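# Move the blue carton from wall shelf to desk

## Task

Remove the blue carton from the line of cartons on the wall shelf and set it down on the desk so it rests there without the robot holding it. The brown cartons have to stay where they were, neither moved nor rotated. The robot must not tip over or be left leaning, or the task fails. At the end, release the carton and pull the robot away from it.

## Robot and tools

ROBOT. TidyBot++: a wheeled base 0.54 m long, 0.50 m wide, 0.38 m tall on four driven casters, with one seven-joint arm and a two-finger gripper. The shoulder sits 0.12 m ahead of the base centre at 0.68 m height. Cameras: base_camera and wrist_camera (the latter sees along the hand's pointing direction). An object may occasionally be nudged by something else.

FRAMES. Base frame: origin on the floor below the base centre, x forward, y left, z up. hand_pose is reported in it and marks the midpoint between the finger pads; its z axis runs out along the fingers, its y axis is the closing direction. The odometry frame is the base frame as it was when the scene began. base_odometry heading is positive to the left, range -3.142 to 3.142; it counts wheel turns, so slip looks like travel, and it drifts a few cm and degrees over many moves. base_tilt is in degrees, positive when leaning forward or right; readings carry about 1 degree of fixed bias plus noise.

execute_actions. Argument "actions": a list holding one action (or empty, which only reports state and images). An action may have "base", "joints", and optional "speeds"; their motions start together. "base" holds exactly one relative offset from where the base last reported itself: translate_m (metres, forward +, -2 to 2), strafe_m (metres, left +, -2 to 2) or rotate_rad (radians, counter-clockwise from above +, -6.3 to 6.3). "joints" holds absolute target angles by name: joint_1_rad (any angle; whole arm about vertical, positive is clockwise from above, opposite to heading), joint_2_rad (shoulder, -2.249 to 2.249), joint_3_rad (any angle; upper-arm roll, from 3.14 positive swings a forward-bent forearm rightward), joint_4_rad (elbow, -2.579 to 2.579), joint_5_rad (any angle; forearm roll, positive swings a forward-bent hand rightward), joint_6_rad (wrist, -2.099 to 2.099), joint_7_rad (any angle; hand roll, with hand down positive is counter-clockwise from above, at 1.57 fingers open left/right), gripper_pos (0 fully open to 1 fully closed). Continuous joints take the short way; for bigger turns use steps below half a revolution. Done tolerances: ±0.039 for joints 1-4, ±0.056 for 5-7, ±0.03 gripper. "speeds" caps top speed for that action: translate_m and strafe_m 0.05 to 0.5 m/s, rotate_rad 0.1 to 1.57 rad/s (top of range is default). Base moves needing over 8.667 s are refused; any action is limited to 15 s. Unknown keys or out-of-range numbers refuse the call with no motion. Omitted joints or base may keep pushing toward older targets. "cameras": list of base_camera, wrist_camera or all; omitted/null means all, [] means none. Example: {"base": {"rotate_rad": 0.3}, "joints": {"joint_1_rad": 0.0}}.

wait: seconds 0 to 10; commands nothing, returns state and images. zoom_image: camera plus region [x0, y0, x1, y1] in pixels of that camera's latest image, top-left origin, max 504 by 504. finished_scene: pass the number of the current scene; irreversible, reports success. If a result reports a stop, later motion calls in the same reply are skipped.

ARM GEOMETRY. Upper arm 0.42 m, forearm 0.31 m, hand 0.31 m to the hand point. With joint_1_rad 0, joint_3_rad 3.14, joint_5_rad 0 (near the start), the arm moves in the base's x-z plane; angles from vertical (forward +): upper = j2, forearm = j2 - j4, hand = j2 - j4 - j6. Reach forward = sum of length·sin(angle), height above shoulder = sum of length·cos(angle). Joints move up to 1.39 rad/s (1.22 for joints 5-7). Start pose is folded, hand down, poking up to 0.08 m ahead of the base with the elbow up to 1.15 m high. A downward hand reaches at most about 0.94 m height, only near the base.

GRIPPER. Pad gap ≈ 85·(1 - gripper_pos) mm (up to 3 mm extra mid-stroke). At 1 the fingers squeeze roughly 96-120 N each continuously. "done" at 1 means empty; "off_target" means an object stopped them. Closed fingertips reach ~20 mm beyond the hand point.

RESULT LINES. base_status/joint_status: "done"; "off_target" (resting away from target, maybe still pushing); "contact_stop" or "time_out" (target dropped, holds position). A blocked base pushes until timeout and may still claim "done" short of target; base "contact_stop" means something shoved it after arrival. "joint command not followed" with a "cause:" line means arm targets were withheld (e.g. self-collision); the gripper still runs, and withheld joints say "not_followed" and may be retried later. on_its_own lists uncommanded motion. motor_effort is percent of max, positive toward larger angles, peak in brackets; readings are biased and noisy. "ARM HIT" means a hard hit on base or itself; nothing prevents the arm striking the base.

ACCURACY. Friction leaves joints slightly short even when "all done"; resending the same target does nothing. Correct by sending last command + (desired - measured). hand_pose may be 1-2 cm off; trust images. Held loads make the arm sag; never command a joint to its measured value while holding, it sinks more.

AVOID. Do not drive while the arm is caught on something around 0.8 m high or above: tipping risk. Horizontal force on a raised hand can lift wheels; retracting the arm or backing off restores level. Torque sensors over 104.5 N m (joints 1-4; warning 56.7) or 51.3 N m (5-7; warning 29.4) stop the arm and gripper 10 s. Holding loads heats motors; MOTOR HOT appears at 60 °C, and at 75 °C an OVER-TEMPERATURE FAULT lets the arm sink, with unreached keys showing "limit_stop_at_motor_heat" (resend). Avoid drops, slips, slams and hard pushes. The robot holds its last command while you think; keep robot motion time short.

Each tool is called after ">>>" in YAML: its name, and indented under it one key for each argument.

## Session

>>> execute_actions:
  actions: []

Scene clock: 0.00 s.
base_odometry: x=+0.000 y=+0.000 heading=+0.000 (m, m, rad; odometry frame)
base_tilt: forward=-0.1 right=-0.4 (deg)
base_status: not commanded
joint_positions: joint_1_rad=+0.043 joint_2_rad=-0.389 joint_3_rad=+3.085 joint_4_rad=-2.552 joint_5_rad=+0.041 joint_6_rad=-0.896 joint_7_rad=+1.582 gripper_pos=+0.000
joint_status: not commanded
motor_effort: joint_1_rad=+0 joint_2_rad=-2 joint_3_rad=+0 joint_4_rad=+19 joint_5_rad=+1 joint_6_rad=+1 joint_7_rad=+0 (%)
hand_pose: x=+0.2456 y=-0.0095 z=+0.5856 quat_wxyz=(+0.027, +0.999, +0.023, +0.041) (m; base frame)
pictures: base_camera, wrist_camera
Images, in order (width x height): base_camera 644x364, wrist_camera 644x476.

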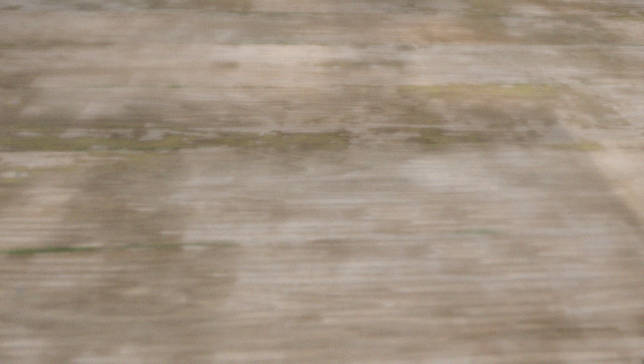

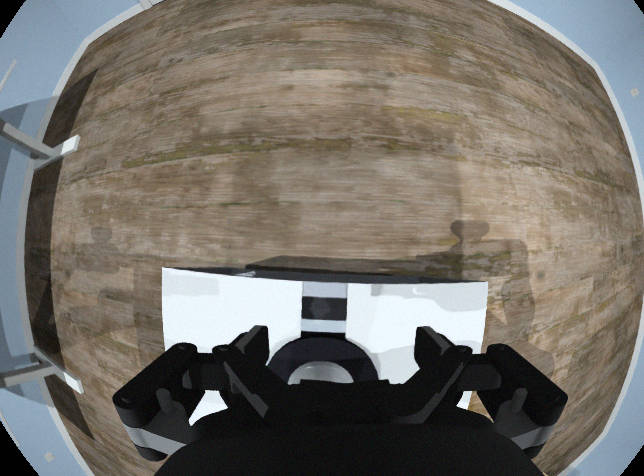

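>>> execute_actions:
  actions:
    - {"joints":{"joint_1_rad":0,"joint_3_rad":3.14,"joint_5_rad":0,"joint_6_rad":0.59}}

Scene clock: 1.97 s.
base_odometry: x=+0.000 y=+0.000 heading=+0.000 (m, m, rad; odometry frame)
base_tilt: forward=-0.1 right=-0.4 (deg)
base_status: not commanded
joint_positions: joint_1_rad=+0.024 joint_2_rad=-0.389 joint_3_rad=+3.121 joint_4_rad=-2.551 joint_5_rad=+0.026 joint_6_rad=+0.587 joint_7_rad=+1.582 gripper_pos=+0.000
joint_status: all done
motor_effort: joint_1_rad=+0(1) joint_2_rad=-5(5) joint_3_rad=-1(0) joint_4_rad=+20(20) joint_5_rad=+0(2) joint_6_rad=+6(8) joint_7_rad=+1(0) (%)
hand_pose: x=+0.5315 y=+0.0058 z=+0.8949 quat_wxyz=(+0.011, +0.708, +0.018, +0.706) (m; base frame)
pictures: base_camera, wrist_camera
Images, in order (width x height): base_camera 644x364, wrist_camera 644x476.

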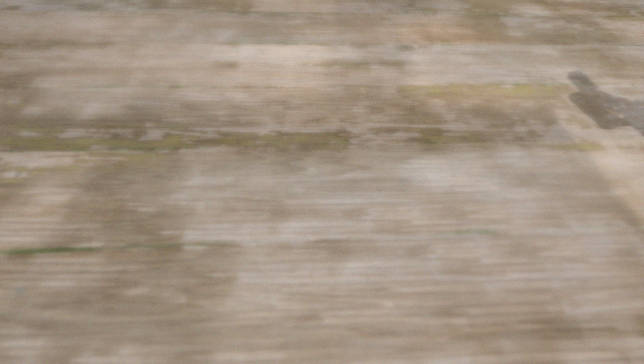

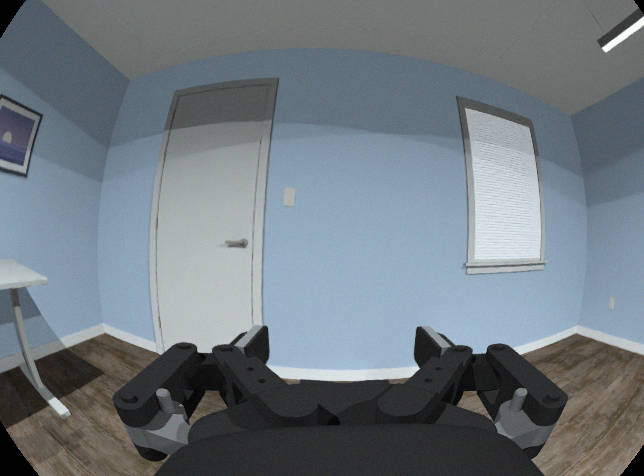

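>>> execute_actions:
  actions:
    - {"base":{"rotate_rad":-1.8}}

Scene clock: 4.53 s.
base_odometry: x=+0.000 y=+0.000 heading=-1.798 (m, m, rad; odometry frame)
base_tilt: forward=-0.1 right=-0.4 (deg)
base_status: done
joint_positions: joint_1_rad=+0.019 joint_2_rad=-0.389 joint_3_rad=+3.127 joint_4_rad=-2.551 joint_5_rad=+0.023 joint_6_rad=+0.587 joint_7_rad=+1.582 gripper_pos=+0.000
joint_status: not commanded
motor_effort: joint_1_rad=+0(1) joint_2_rad=-5(6) joint_3_rad=+0(1) joint_4_rad=+20(20) joint_5_rad=+1(0) joint_6_rad=+7(7) joint_7_rad=+0(0) (%)
hand_pose: x=+0.5316 y=+0.0043 z=+0.8950 quat_wxyz=(+0.010, +0.708, +0.015, +0.706) (m; base frame)
pictures: base_camera, wrist_camera
Images, in order (width x height): base_camera 644x364, wrist_camera 644x476.

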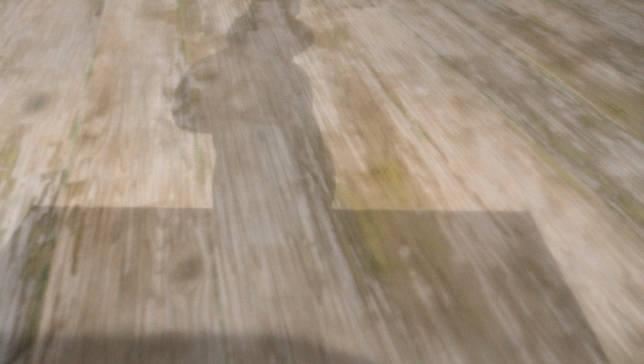

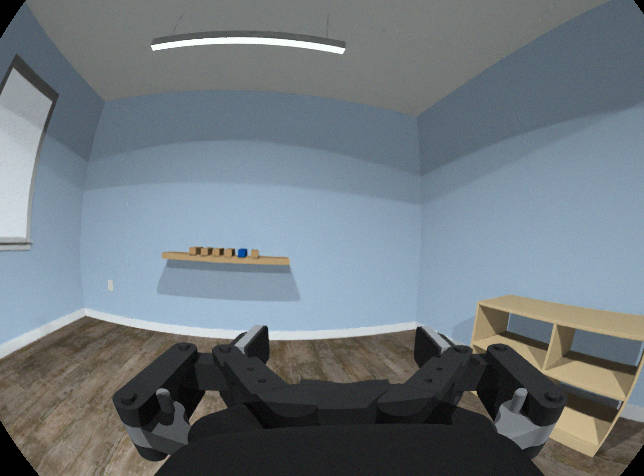

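>>> execute_actions:
  actions:
    - {"base":{"rotate_rad":0.3}}

>>> execute_actions:
  actions:
    - {"base":{"translate_m":1.0}}

Scene clock: 6.00 s.
base_odometry: x=+0.000 y=+0.000 heading=-1.500 (m, m, rad; odometry frame)
base_tilt: forward=-0.1 right=-0.4 (deg)
base_status: done
joint_positions: joint_1_rad=+0.016 joint_2_rad=-0.389 joint_3_rad=+3.127 joint_4_rad=-2.551 joint_5_rad=+0.023 joint_6_rad=+0.587 joint_7_rad=+1.582 gripper_pos=+0.000
joint_status: not commanded
motor_effort: joint_1_rad=+0(1) joint_2_rad=-5(5) joint_3_rad=+0(1) joint_4_rad=+20(20) joint_5_rad=+1(0) joint_6_rad=+6(7) joint_7_rad=+1(1) (%)
hand_pose: x=+0.5316 y=+0.0053 z=+0.8950 quat_wxyz=(+0.009, +0.708, +0.016, +0.706) (m; base frame)
pictures: base_camera, wrist_camera
Images, in order (width x height): base_camera 644x364, wrist_camera 644x476.

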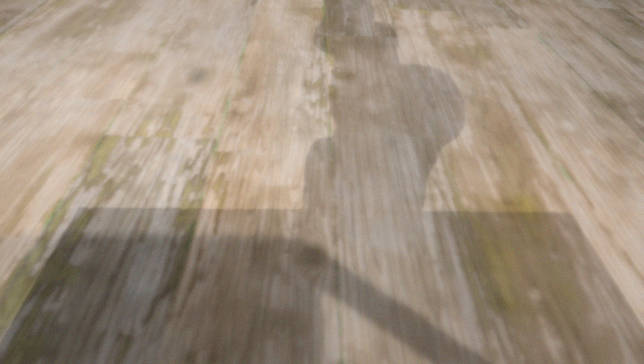

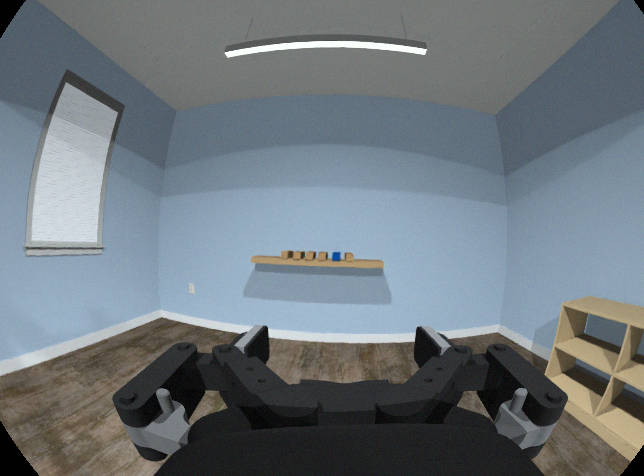

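Scene clock: 9.40 s.
base_odometry: x=+0.069 y=-0.998 heading=-1.501 (m, m, rad; odometry frame)
base_tilt: forward=+0.0 right=-0.4 (deg)
base_status: done
joint_positions: joint_1_rad=+0.016 joint_2_rad=-0.389 joint_3_rad=+3.128 joint_4_rad=-2.551 joint_5_rad=+0.023 joint_6_rad=+0.587 joint_7_rad=+1.582 gripper_pos=+0.000
joint_status: not commanded
motor_effort: joint_1_rad=+0(1) joint_2_rad=-5(8) joint_3_rad=+0(0) joint_4_rad=+20(21) joint_5_rad=+1(1) joint_6_rad=+7(7) joint_7_rad=+0(1) (%)
hand_pose: x=+0.5316 y=+0.0053 z=+0.8950 quat_wxyz=(+0.009, +0.708, +0.016, +0.706) (m; base frame)
pictures: base_camera, wrist_camera
Images, in order (width x height): base_camera 644x364, wrist_camera 644x476.

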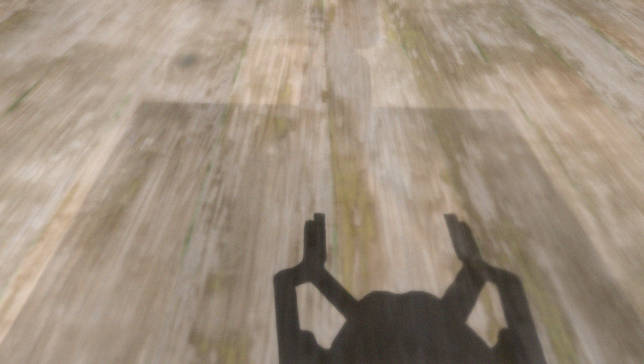

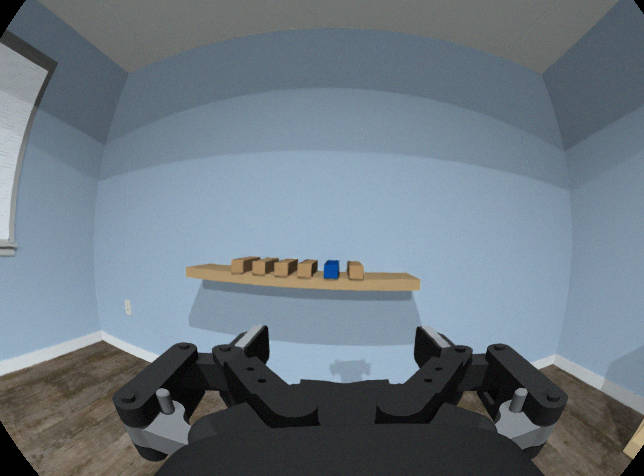

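>>> execute_actions:
  actions:
    - {"base":{"translate_m":0.6},"joints":{"joint_1_rad":-0.016,"joint_3_rad":3.155,"joint_5_rad":-0.023,"joint_7_rad":1.56}}

>>> zoom_image:
  camera: "wrist_camera"
  region: [100, 200, 560, 420]

Scene clock: 12.47 s.
base_odometry: x=+0.109 y=-1.597 heading=-1.502 (m, m, rad; odometry frame)
base_tilt: forward=-0.1 right=-0.4 (deg)
base_status: done
joint_positions: joint_1_rad=+0.002 joint_2_rad=-0.389 joint_3_rad=+3.140 joint_4_rad=-2.551 joint_5_rad=+0.001 joint_6_rad=+0.587 joint_7_rad=+1.582 gripper_pos=+0.000
joint_status: all done
motor_effort: joint_1_rad=+0(0) joint_2_rad=-5(7) joint_3_rad=-1(1) joint_4_rad=+21(21) joint_5_rad=+1(0) joint_6_rad=+7(7) joint_7_rad=+0(1) (%)
hand_pose: x=+0.5317 y=+0.0014 z=+0.8951 quat_wxyz=(+0.004, +0.708, +0.004, +0.706) (m; base frame)
pictures: base_camera, wrist_camera
Images, in order (width x height): base_camera 644x364, wrist_camera 644x476.

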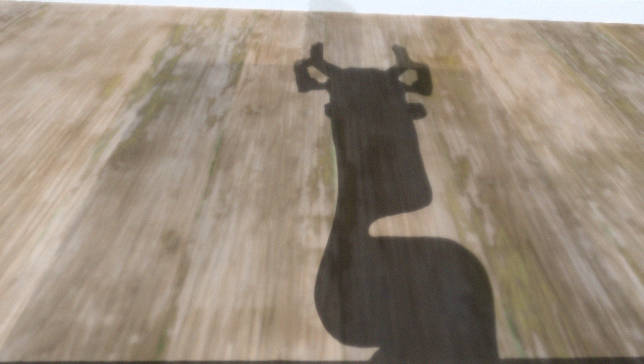

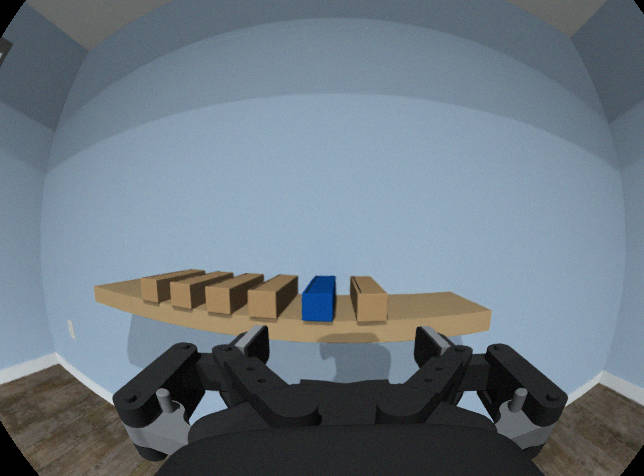

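Region (100, 200, 560, 420) of wrist_camera's 644x476 image, scaled by 1.096; it fills the top 241 rows of this view, and the rest is white.

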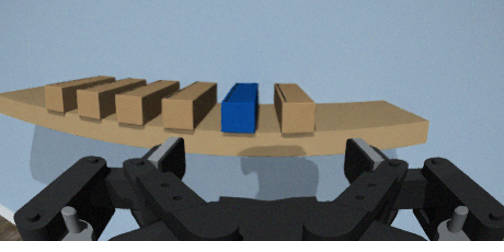

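>>> execute_actions:
  actions:
    - {"base":{"strafe_m":0.042},"joints":{"joint_2_rad":0.0,"joint_4_rad":-0.958,"joint_6_rad":-1.756,"gripper_pos":0.08}}

>>> execute_actions:
  actions:
    - {"base":{"translate_m":0.22},"joints":{"joint_2_rad":0.15}}

Scene clock: 17.67 s.
base_odometry: x=+0.151 y=-1.594 heading=-1.503 (m, m, rad; odometry frame)
base_tilt: forward=-0.1 right=-0.3 (deg)
base_status: done
joint_positions: joint_1_rad=+0.001 joint_2_rad=-0.024 joint_3_rad=+3.142 joint_4_rad=-0.967 joint_5_rad=+0.000 joint_6_rad=-1.736 joint_7_rad=+1.582 gripper_pos=+0.080
joint_status: all done
motor_effort: joint_1_rad=+0(1) joint_2_rad=-14(14) joint_3_rad=-1(2) joint_4_rad=+16(22) joint_5_rad=+1(2) joint_6_rad=+3(7) joint_7_rad=+0(1) (%)
hand_pose: x=+0.5021 y=+0.0006 z=+1.0085 quat_wxyz=(+0.002, +0.973, +0.004, +0.229) (m; base frame)
pictures: base_camera, wrist_camera
Images, in order (width x height): base_camera 644x364, wrist_camera 644x476.

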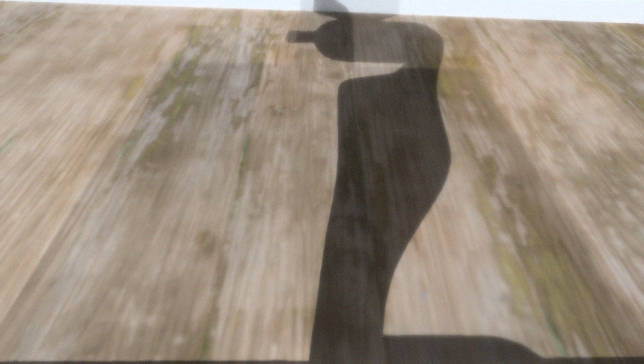

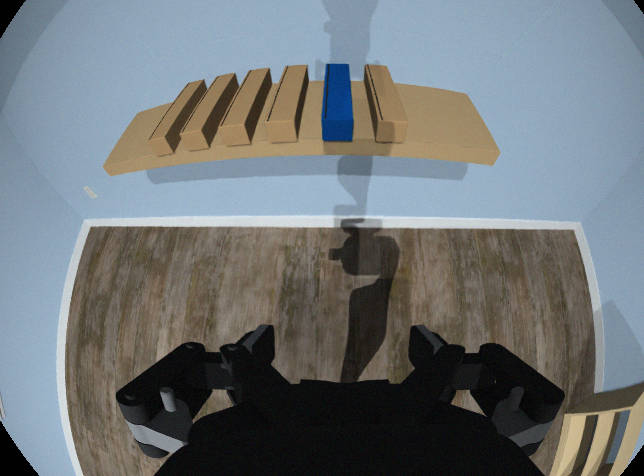

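Scene clock: 19.37 s.
base_odometry: x=+0.167 y=-1.814 heading=-1.502 (m, m, rad; odometry frame)
base_tilt: forward=+0.0 right=-0.4 (deg)
base_status: done
joint_positions: joint_1_rad=+0.001 joint_2_rad=+0.159 joint_3_rad=+3.142 joint_4_rad=-0.962 joint_5_rad=+0.000 joint_6_rad=-1.737 joint_7_rad=+1.582 gripper_pos=+0.080
joint_status: all done
motor_effort: joint_1_rad=+0(0) joint_2_rad=-22(26) joint_3_rad=-1(0) joint_4_rad=+17(18) joint_5_rad=+0(1) joint_6_rad=+1(3) joint_7_rad=+1(1) (%)
hand_pose: x=+0.5558 y=+0.0007 z=+0.9350 quat_wxyz=(+0.001, +0.990, +0.005, +0.141) (m; base frame)
pictures: base_camera, wrist_camera
Images, in order (width x height): base_camera 644x364, wrist_camera 644x476.

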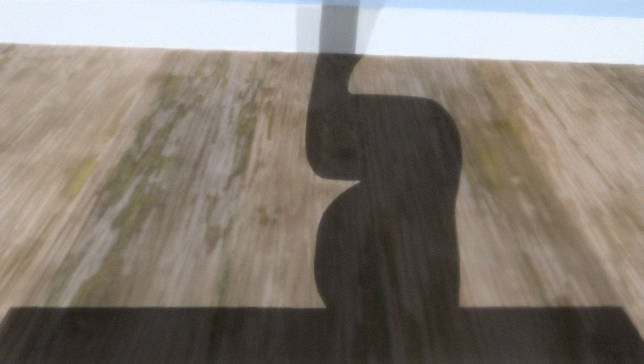

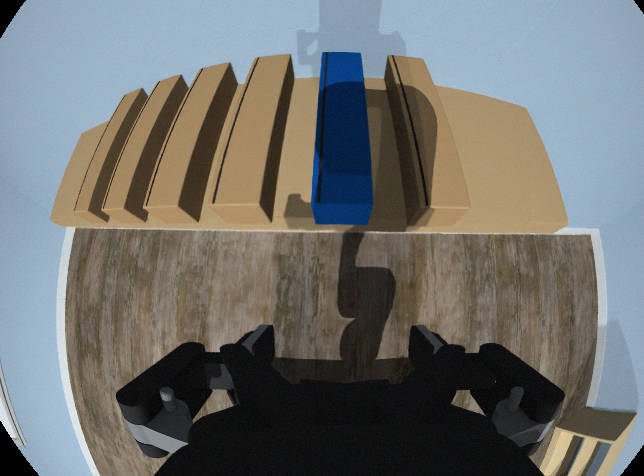

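>>> execute_actions:
  actions:
    - {"base":{"translate_m":0.23}}

Scene clock: 21.20 s.
base_odometry: x=+0.183 y=-2.043 heading=-1.501 (m, m, rad; odometry frame)
base_tilt: forward=-0.1 right=-0.4 (deg)
base_status: done
joint_positions: joint_1_rad=+0.001 joint_2_rad=+0.158 joint_3_rad=+3.142 joint_4_rad=-0.962 joint_5_rad=-0.001 joint_6_rad=-1.738 joint_7_rad=+1.582 gripper_pos=+0.080
joint_status: not commanded
motor_effort: joint_1_rad=+0(2) joint_2_rad=-21(26) joint_3_rad=-1(1) joint_4_rad=+17(19) joint_5_rad=+1(2) joint_6_rad=+2(2) joint_7_rad=+0(0) (%)
hand_pose: x=+0.5554 y=+0.0007 z=+0.9353 quat_wxyz=(+0.001, +0.990, +0.005, +0.141) (m; base frame)
pictures: base_camera, wrist_camera
Images, in order (width x height): base_camera 644x364, wrist_camera 644x476.

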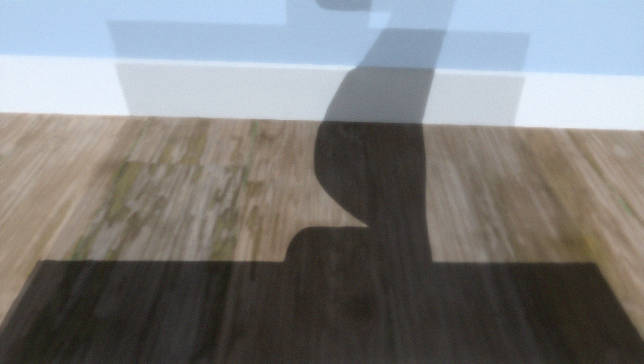

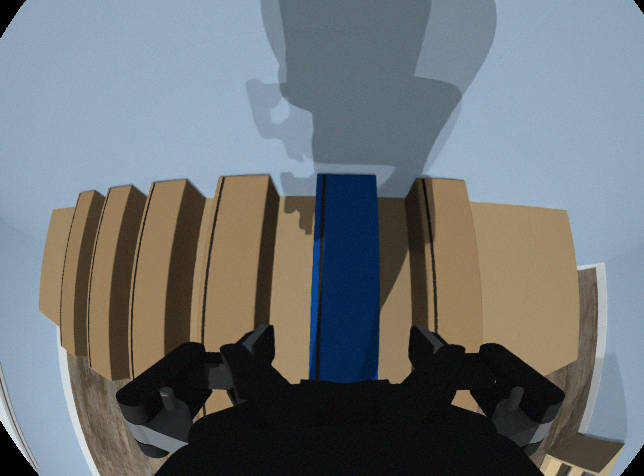

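>>> execute_actions:
  actions:
    - {"joints":{"joint_4_rad":-1.141,"joint_6_rad":-1.55,"gripper_pos":0.1}}
  cameras: ["wrist_camera"]

Scene clock: 22.73 s.
base_odometry: x=+0.183 y=-2.043 heading=-1.501 (m, m, rad; odometry frame)
base_tilt: forward=+0.0 right=-0.4 (deg)
base_status: not commanded
joint_positions: joint_1_rad=+0.001 joint_2_rad=+0.158 joint_3_rad=+3.142 joint_4_rad=-1.134 joint_5_rad=-0.001 joint_6_rad=-1.571 joint_7_rad=+1.582 gripper_pos=+0.100
joint_status: all done
motor_effort: joint_1_rad=+0(0) joint_2_rad=-22(24) joint_3_rad=-1(1) joint_4_rad=+18(19) joint_5_rad=+1(0) joint_6_rad=+1(2) joint_7_rad=+0(1) (%)
hand_pose: x=+0.5733 y=+0.0007 z=+0.8844 quat_wxyz=(+0.001, +0.990, +0.005, +0.139) (m; base frame)
pictures: wrist_camera
Images, in order (width x height): wrist_camera 644x476.

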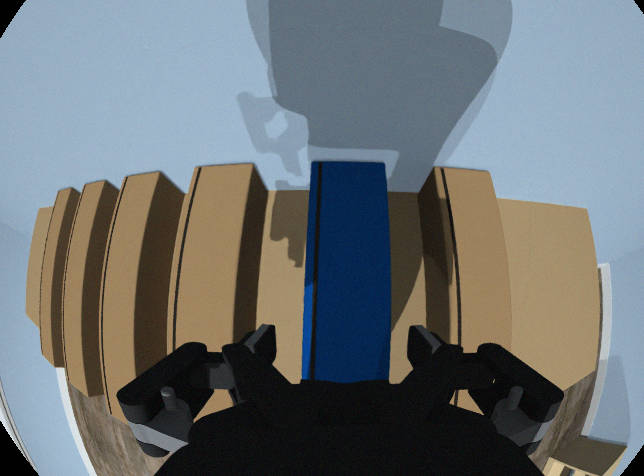

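>>> execute_actions:
  actions:
    - {"base":{"strafe_m":-0.004},"joints":{"joint_4_rad":-1.21,"joint_6_rad":-1.48}}
  cameras: ["wrist_camera"]

>>> zoom_image:
  camera: "wrist_camera"
  region: [160, 240, 520, 420]

Scene clock: 24.37 s.
base_odometry: x=+0.179 y=-2.044 heading=-1.501 (m, m, rad; odometry frame)
base_tilt: forward=-0.1 right=-0.4 (deg)
base_status: done
joint_positions: joint_1_rad=+0.000 joint_2_rad=+0.158 joint_3_rad=+3.143 joint_4_rad=-1.204 joint_5_rad=-0.002 joint_6_rad=-1.501 joint_7_rad=+1.582 gripper_pos=+0.100
joint_status: all done
motor_effort: joint_1_rad=+1(4) joint_2_rad=-23(24) joint_3_rad=+0(4) joint_4_rad=+18(19) joint_5_rad=+1(0) joint_6_rad=+1(2) joint_7_rad=+1(0) (%)
hand_pose: x=+0.5783 y=+0.0015 z=+0.8629 quat_wxyz=(+0.000, +0.990, +0.005, +0.138) (m; base frame)
pictures: wrist_camera
Images, in order (width x height): wrist_camera 644x476.

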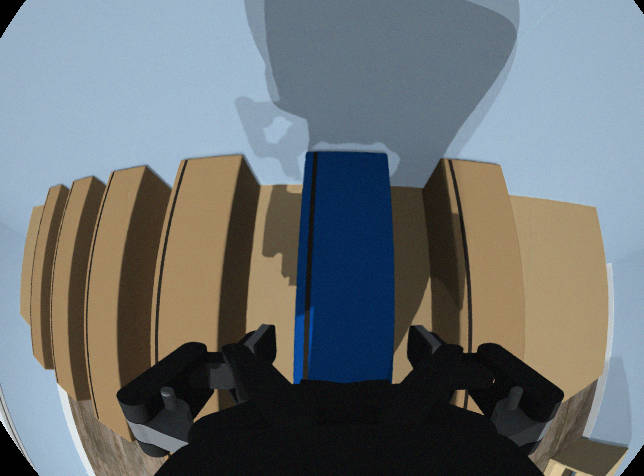

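Region (160, 240, 520, 420) of wrist_camera's 644x476 image, scaled by 1.400.

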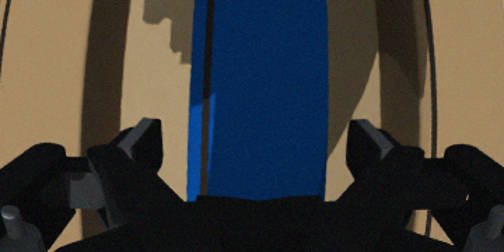

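>>> execute_actions:
  actions:
    - {"joints":{"joint_4_rad":-1.31,"joint_6_rad":-1.38}}
  cameras: ["wrist_camera"]

>>> zoom_image:
  camera: "wrist_camera"
  region: [160, 240, 520, 420]

Scene clock: 25.90 s.
base_odometry: x=+0.179 y=-2.044 heading=-1.501 (m, m, rad; odometry frame)
base_tilt: forward=+0.0 right=-0.3 (deg)
base_status: not commanded
joint_positions: joint_1_rad=+0.000 joint_2_rad=+0.158 joint_3_rad=+3.143 joint_4_rad=-1.305 joint_5_rad=-0.002 joint_6_rad=-1.402 joint_7_rad=+1.582 gripper_pos=+0.100
joint_status: all done
motor_effort: joint_1_rad=+0(0) joint_2_rad=-23(24) joint_3_rad=-1(1) joint_4_rad=+19(20) joint_5_rad=+1(1) joint_6_rad=+1(1) joint_7_rad=+1(0) (%)
hand_pose: x=+0.5831 y=+0.0015 z=+0.8317 quat_wxyz=(+0.000, +0.990, +0.005, +0.138) (m; base frame)
pictures: wrist_camera
Images, in order (width x height): wrist_camera 644x476.

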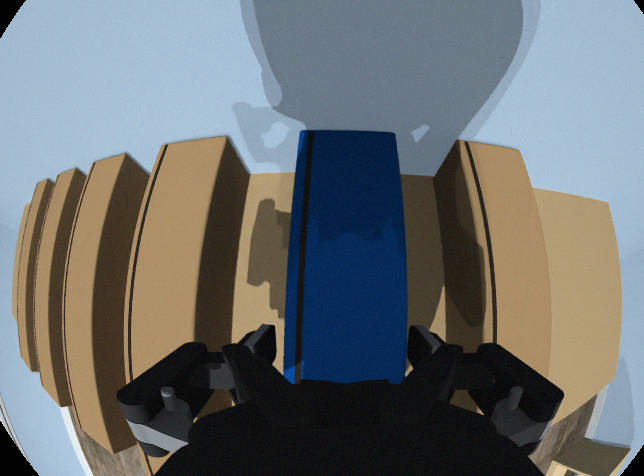

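Region (160, 240, 520, 420) of wrist_camera's 644x476 image, scaled by 1.400.

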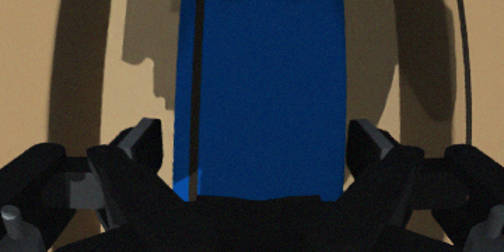

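>>> execute_actions:
  actions:
    - {"joints":{"joint_4_rad":-1.35,"joint_6_rad":-1.34}}
  cameras: ["wrist_camera"]

>>> execute_actions:
  actions:
    - {"joints":{"gripper_pos":1}}
  cameras: ["wrist_camera"]

Scene clock: 26.93 s.
base_odometry: x=+0.179 y=-2.044 heading=-1.501 (m, m, rad; odometry frame)
base_tilt: forward=+0.0 right=-0.4 (deg)
base_status: not commanded
joint_positions: joint_1_rad=+0.000 joint_2_rad=+0.158 joint_3_rad=+3.143 joint_4_rad=-1.344 joint_5_rad=-0.002 joint_6_rad=-1.361 joint_7_rad=+1.582 gripper_pos=+0.100
joint_status: all done
motor_effort: joint_1_rad=+0(0) joint_2_rad=-23(24) joint_3_rad=-1(1) joint_4_rad=+19(20) joint_5_rad=+1(1) joint_6_rad=+1(1) joint_7_rad=+1(0) (%)
hand_pose: x=+0.5845 y=+0.0015 z=+0.8195 quat_wxyz=(+0.000, +0.990, +0.005, +0.139) (m; base frame)
pictures: wrist_camera
Images, in order (width x height): wrist_camera 644x476.

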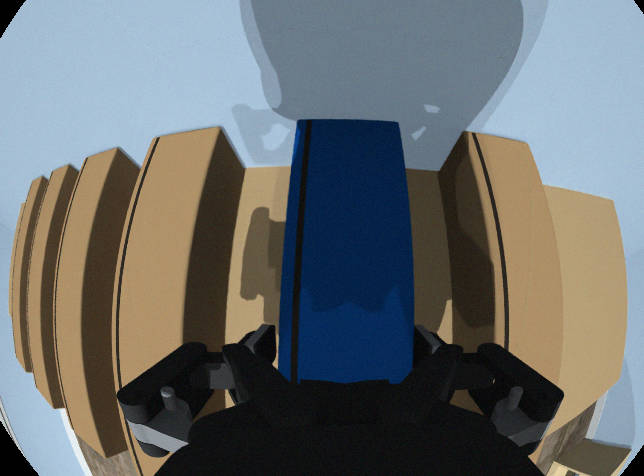

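Scene clock: 27.97 s.
base_odometry: x=+0.179 y=-2.044 heading=-1.501 (m, m, rad; odometry frame)
base_tilt: forward=-0.1 right=-0.4 (deg)
base_status: not commanded
joint_positions: joint_1_rad=+0.000 joint_2_rad=+0.156 joint_3_rad=+3.143 joint_4_rad=-1.345 joint_5_rad=-0.002 joint_6_rad=-1.361 joint_7_rad=+1.582 gripper_pos=+0.344
joint_status: gripper_pos off_target (ended at +0.344, target +1.000)
motor_effort: joint_1_rad=+0(1) joint_2_rad=-23(24) joint_3_rad=+0(1) joint_4_rad=+18(19) joint_5_rad=+0(2) joint_6_rad=+1(2) joint_7_rad=+0(1) (%)
hand_pose: x=+0.5840 y=+0.0015 z=+0.8201 quat_wxyz=(+0.000, +0.990, +0.005, +0.139) (m; base frame)
pictures: wrist_camera
Images, in order (width x height): wrist_camera 644x476.

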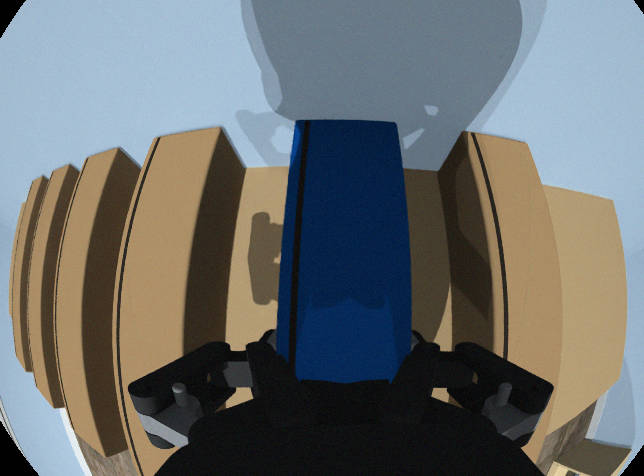

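>>> execute_actions:
  actions:
    - {"base":{"translate_m":-0.04},"joints":{"joint_4_rad":-1.04,"joint_6_rad":-1.69}}
  cameras: ["wrist_camera"]

Scene clock: 29.63 s.
base_odometry: x=+0.176 y=-2.004 heading=-1.501 (m, m, rad; odometry frame)
base_tilt: forward=-0.1 right=-0.4 (deg)
base_status: done
joint_positions: joint_1_rad=+0.000 joint_2_rad=+0.155 joint_3_rad=+3.143 joint_4_rad=-1.050 joint_5_rad=-0.003 joint_6_rad=-1.670 joint_7_rad=+1.582 gripper_pos=+0.344
joint_status: all done
motor_effort: joint_1_rad=+0(1) joint_2_rad=-22(27) joint_3_rad=+0(2) joint_4_rad=+18(19) joint_5_rad=+0(1) joint_6_rad=+1(2) joint_7_rad=+0(1) (%)
hand_pose: x=+0.5595 y=+0.0018 z=+0.9097 quat_wxyz=(+0.000, +0.991, +0.005, +0.133) (m; base frame)
pictures: wrist_camera
Images, in order (width x height): wrist_camera 644x476.

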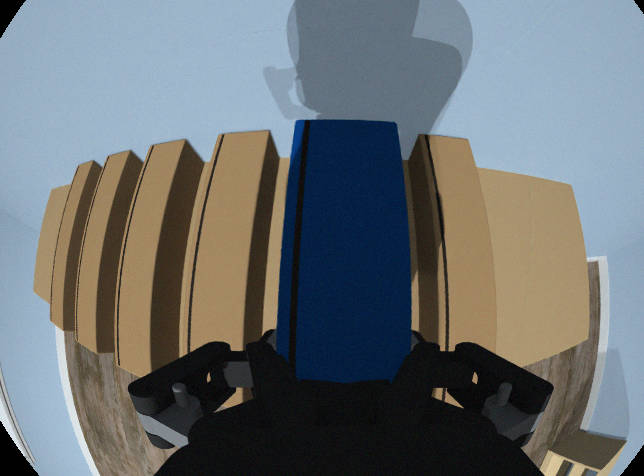

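>>> execute_actions:
  actions:
    - {"base":{"translate_m":-2.0}}
  cameras: ["wrist_camera"]

>>> execute_actions:
  actions:
    - {"base":{"rotate_rad":3.1},"speeds":{"rotate_rad":1.2}}

Scene clock: 35.37 s.
base_odometry: x=+0.036 y=-0.009 heading=-1.501 (m, m, rad; odometry frame)
base_tilt: forward=-0.1 right=-0.5 (deg)
base_status: done
joint_positions: joint_1_rad=+0.000 joint_2_rad=+0.154 joint_3_rad=+3.143 joint_4_rad=-1.049 joint_5_rad=-0.003 joint_6_rad=-1.672 joint_7_rad=+1.582 gripper_pos=+0.344
joint_status: not commanded
motor_effort: joint_1_rad=+0(1) joint_2_rad=-21(27) joint_3_rad=-1(2) joint_4_rad=+18(18) joint_5_rad=+0(1) joint_6_rad=+1(2) joint_7_rad=+0(0) (%)
hand_pose: x=+0.5587 y=+0.0018 z=+0.9104 quat_wxyz=(+0.000, +0.991, +0.005, +0.133) (m; base frame)
pictures: wrist_camera
Images, in order (width x height): wrist_camera 644x476.

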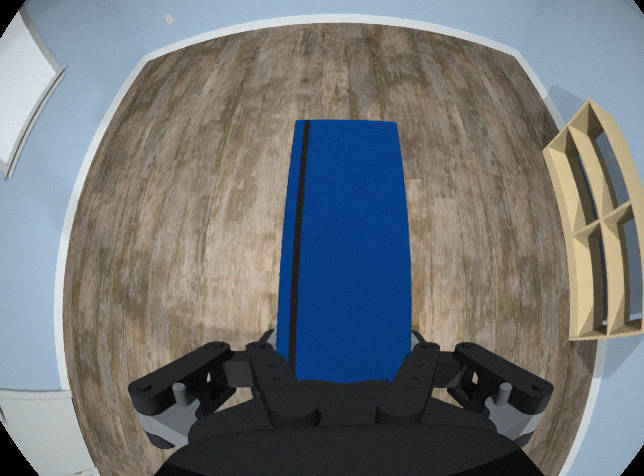

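Scene clock: 39.00 s.
base_odometry: x=+0.036 y=-0.009 heading=+1.598 (m, m, rad; odometry frame)
base_tilt: forward=+0.0 right=-0.3 (deg)
base_status: done
joint_positions: joint_1_rad=-0.007 joint_2_rad=+0.154 joint_3_rad=+3.147 joint_4_rad=-1.049 joint_5_rad=-0.003 joint_6_rad=-1.672 joint_7_rad=+1.582 gripper_pos=+0.344
joint_status: not commanded
motor_effort: joint_1_rad=+0(4) joint_2_rad=-22(24) joint_3_rad=-2(3) joint_4_rad=+18(18) joint_5_rad=+1(2) joint_6_rad=+1(1) joint_7_rad=+0(0) (%)
hand_pose: x=+0.5588 y=+0.0031 z=+0.9104 quat_wxyz=(-0.001, +0.991, +0.006, +0.133) (m; base frame)
pictures: base_camera, wrist_camera
Images, in order (width x height): base_camera 644x364, wrist_camera 644x476.

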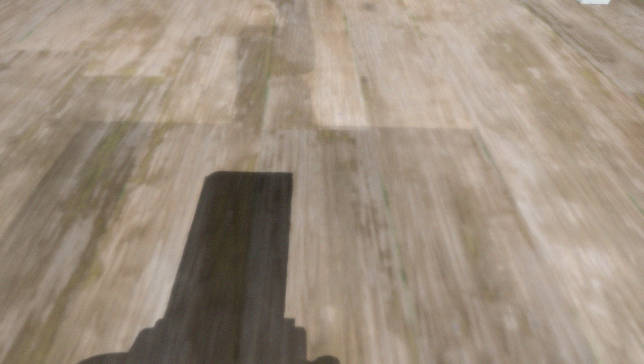

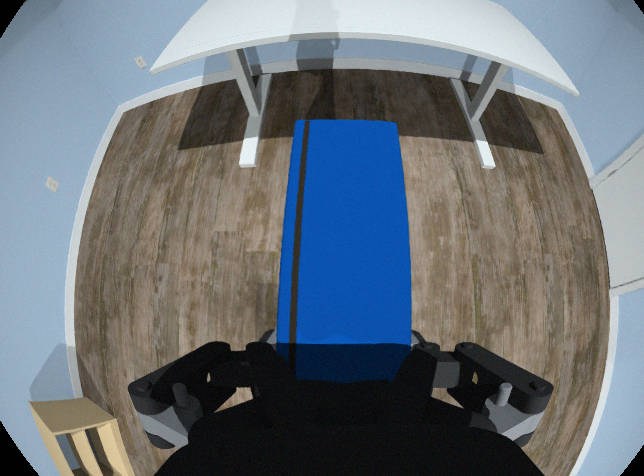

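>>> execute_actions:
  actions:
    - {"base":{"translate_m":0.72}}

Scene clock: 41.97 s.
base_odometry: x=+0.015 y=+0.711 heading=+1.599 (m, m, rad; odometry frame)
base_tilt: forward=-0.1 right=-0.4 (deg)
base_status: done
joint_positions: joint_1_rad=-0.007 joint_2_rad=+0.153 joint_3_rad=+3.147 joint_4_rad=-1.048 joint_5_rad=-0.003 joint_6_rad=-1.674 joint_7_rad=+1.582 gripper_pos=+0.344
joint_status: not commanded
motor_effort: joint_1_rad=+0(1) joint_2_rad=-23(25) joint_3_rad=+0(2) joint_4_rad=+17(19) joint_5_rad=+2(0) joint_6_rad=+1(2) joint_7_rad=+1(0) (%)
hand_pose: x=+0.5583 y=+0.0031 z=+0.9111 quat_wxyz=(-0.001, +0.991, +0.006, +0.133) (m; base frame)
pictures: base_camera, wrist_camera
Images, in order (width x height): base_camera 644x364, wrist_camera 644x476.

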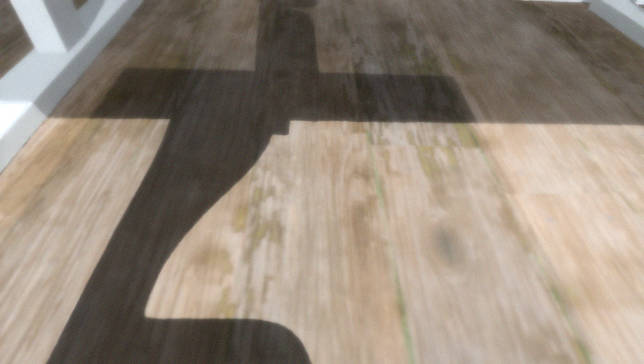

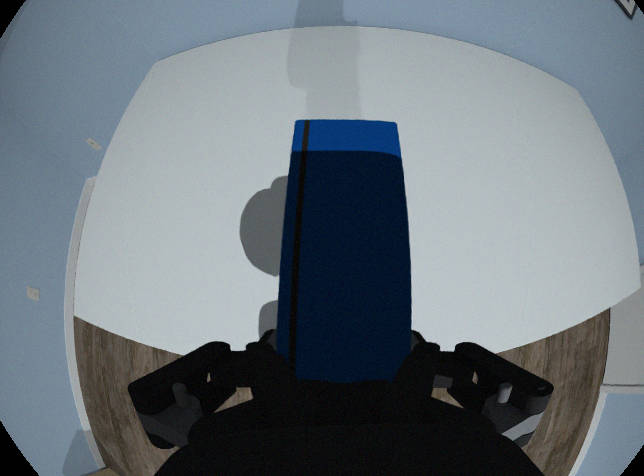

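>>> execute_actions:
  actions:
    - {"base":{"translate_m":0.2},"joints":{"joint_4_rad":-1.40,"joint_6_rad":-1.29}}

Scene clock: 44.03 s.
base_odometry: x=+0.009 y=+0.911 heading=+1.600 (m, m, rad; odometry frame)
base_tilt: forward=+0.0 right=-0.4 (deg)
base_status: done
joint_positions: joint_1_rad=-0.007 joint_2_rad=+0.161 joint_3_rad=+3.147 joint_4_rad=-1.393 joint_5_rad=-0.003 joint_6_rad=-1.309 joint_7_rad=+1.582 gripper_pos=+0.344
joint_status: all done
motor_effort: joint_1_rad=+0(2) joint_2_rad=-24(28) joint_3_rad=-2(2) joint_4_rad=+19(21) joint_5_rad=+1(0) joint_6_rad=+1(1) joint_7_rad=+0(1) (%)
hand_pose: x=+0.5865 y=+0.0031 z=+0.8034 quat_wxyz=(-0.001, +0.990, +0.006, +0.139) (m; base frame)
pictures: base_camera, wrist_camera
Images, in order (width x height): base_camera 644x364, wrist_camera 644x476.

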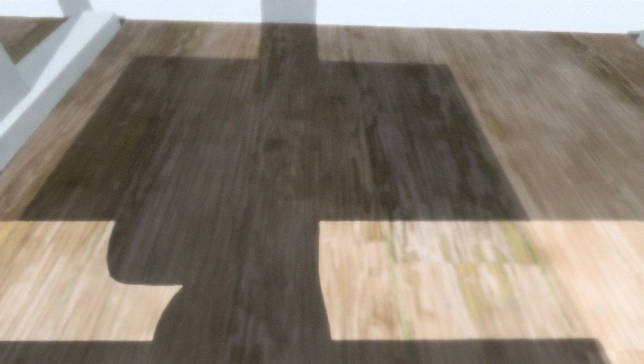

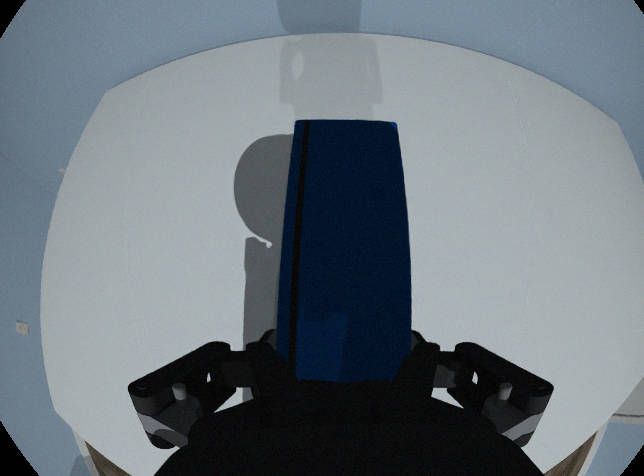

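>>> execute_actions:
  actions:
    - {"joints":{"joint_4_rad":-1.49,"joint_6_rad":-1.20}}
  cameras: ["wrist_camera"]

Scene clock: 45.17 s.
base_odometry: x=+0.009 y=+0.911 heading=+1.600 (m, m, rad; odometry frame)
base_tilt: forward=+0.0 right=-0.4 (deg)
base_status: not commanded
joint_positions: joint_1_rad=-0.007 joint_2_rad=+0.161 joint_3_rad=+3.147 joint_4_rad=-1.487 joint_5_rad=-0.003 joint_6_rad=-1.223 joint_7_rad=+1.582 gripper_pos=+0.344
joint_status: all done
motor_effort: joint_1_rad=+0(0) joint_2_rad=-23(25) joint_3_rad=-1(1) joint_4_rad=+19(19) joint_5_rad=+1(1) joint_6_rad=+1(1) joint_7_rad=+1(1) (%)
hand_pose: x=+0.5834 y=+0.0030 z=+0.7733 quat_wxyz=(-0.001, +0.991, +0.006, +0.136) (m; base frame)
pictures: wrist_camera
Images, in order (width x height): wrist_camera 644x476.

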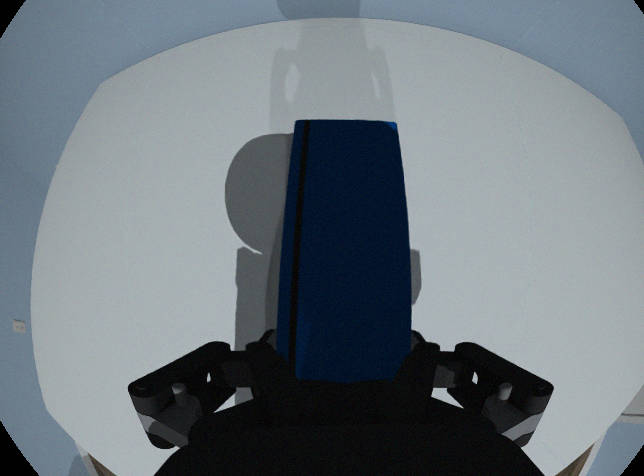

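>>> execute_actions:
  actions:
    - {"joints":{"joint_4_rad":-1.56,"joint_6_rad":-1.122}}
  cameras: []

Scene clock: 46.20 s.
base_odometry: x=+0.009 y=+0.911 heading=+1.600 (m, m, rad; odometry frame)
base_tilt: forward=-0.1 right=-0.4 (deg)
base_status: not commanded
joint_positions: joint_1_rad=-0.007 joint_2_rad=+0.161 joint_3_rad=+3.147 joint_4_rad=-1.556 joint_5_rad=-0.003 joint_6_rad=-1.144 joint_7_rad=+1.582 gripper_pos=+0.344
joint_status: all done
motor_effort: joint_1_rad=+0(0) joint_2_rad=-23(24) joint_3_rad=-1(1) joint_4_rad=+19(19) joint_5_rad=+1(1) joint_6_rad=+1(1) joint_7_rad=+0(0) (%)
hand_pose: x=+0.5835 y=+0.0030 z=+0.7522 quat_wxyz=(-0.001, +0.990, +0.006, +0.140) (m; base frame)
pictures: none
No camera images: the call's "cameras" was empty. Leave "cameras" out to get every camera's image.

>>> execute_actions:
  actions:
    - {"joints":{"joint_4_rad":-1.61,"joint_6_rad":-1.072}}
  cameras: ["wrist_camera"]

Scene clock: 47.27 s.
base_odometry: x=+0.009 y=+0.911 heading=+1.600 (m, m, rad; odometry frame)
base_tilt: forward=+0.0 right=-0.4 (deg)
base_status: not commanded
joint_positions: joint_1_rad=-0.007 joint_2_rad=+0.155 joint_3_rad=+3.147 joint_4_rad=-1.603 joint_5_rad=-0.003 joint_6_rad=-1.095 joint_7_rad=+1.582 gripper_pos=+0.344
joint_status: all done
motor_effort: joint_1_rad=+0(1) joint_2_rad=-22(24) joint_3_rad=-1(1) joint_4_rad=+18(19) joint_5_rad=+0(0) joint_6_rad=+2(4) joint_7_rad=+0(0) (%)
hand_pose: x=+0.5816 y=+0.0030 z=+0.7406 quat_wxyz=(-0.001, +0.990, +0.006, +0.144) (m; base frame)
pictures: wrist_camera
Images, in order (width x height): wrist_camera 644x476.

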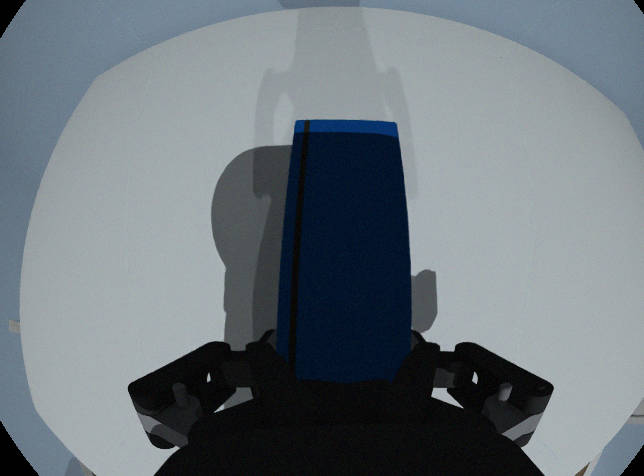

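Joint 2 got pushed back, so the carton is touching the desk. Releasing.

>>> execute_actions:
  actions:
    - {"joints":{"gripper_pos":0}}
  cameras: ["wrist_camera"]

>>> execute_actions:
  actions:
    - {"base":{"translate_m":-0.45},"joints":{"joint_4_rad":-1.15,"joint_6_rad":-1.5}}
  cameras: ["wrist_camera"]

Scene clock: 48.57 s.
base_odometry: x=+0.009 y=+0.911 heading=+1.600 (m, m, rad; odometry frame)
base_tilt: forward=-0.1 right=-0.4 (deg)
base_status: not commanded
joint_positions: joint_1_rad=-0.007 joint_2_rad=+0.155 joint_3_rad=+3.147 joint_4_rad=-1.603 joint_5_rad=-0.003 joint_6_rad=-1.095 joint_7_rad=+1.582 gripper_pos=+0.000
joint_status: all done
motor_effort: joint_1_rad=+0(0) joint_2_rad=-22(23) joint_3_rad=-1(1) joint_4_rad=+19(19) joint_5_rad=+1(0) joint_6_rad=+1(2) joint_7_rad=+1(1) (%)
hand_pose: x=+0.5816 y=+0.0030 z=+0.7406 quat_wxyz=(-0.001, +0.990, +0.006, +0.144) (m; base frame)
pictures: wrist_camera
Images, in order (width x height): wrist_camera 644x476.

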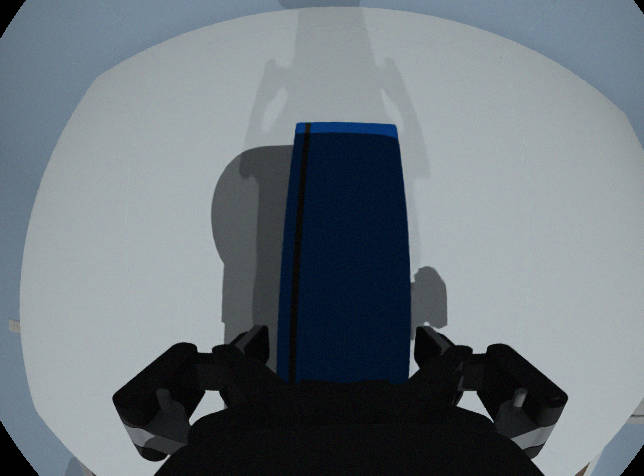

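Scene clock: 50.97 s.
base_odometry: x=+0.023 y=+0.461 heading=+1.601 (m, m, rad; odometry frame)
base_tilt: forward=-0.1 right=-0.4 (deg)
base_status: done
joint_positions: joint_1_rad=-0.007 joint_2_rad=+0.146 joint_3_rad=+3.147 joint_4_rad=-1.159 joint_5_rad=-0.004 joint_6_rad=-1.483 joint_7_rad=+1.582 gripper_pos=+0.000
joint_status: all done
motor_effort: joint_1_rad=+0(3) joint_2_rad=-22(26) joint_3_rad=-1(2) joint_4_rad=+18(20) joint_5_rad=+1(0) joint_6_rad=+2(2) joint_7_rad=+1(0) (%)
hand_pose: x=+0.5916 y=+0.0033 z=+0.8884 quat_wxyz=(-0.001, +0.984, +0.006, +0.176) (m; base frame)
pictures: wrist_camera
Images, in order (width x height): wrist_camera 644x476.

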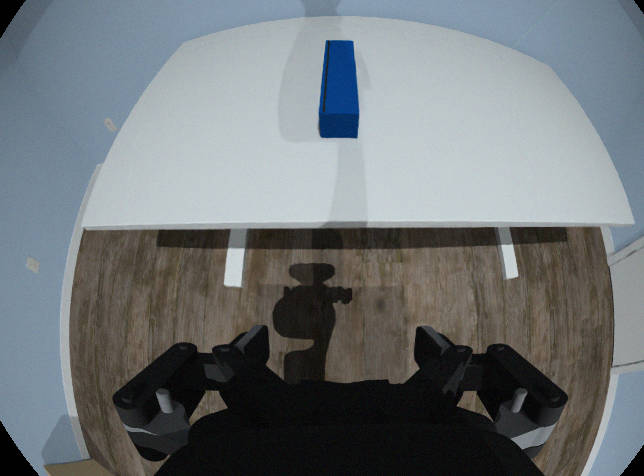

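>>> finished_scene:
  scene: 1

The scene is finished: the task was done.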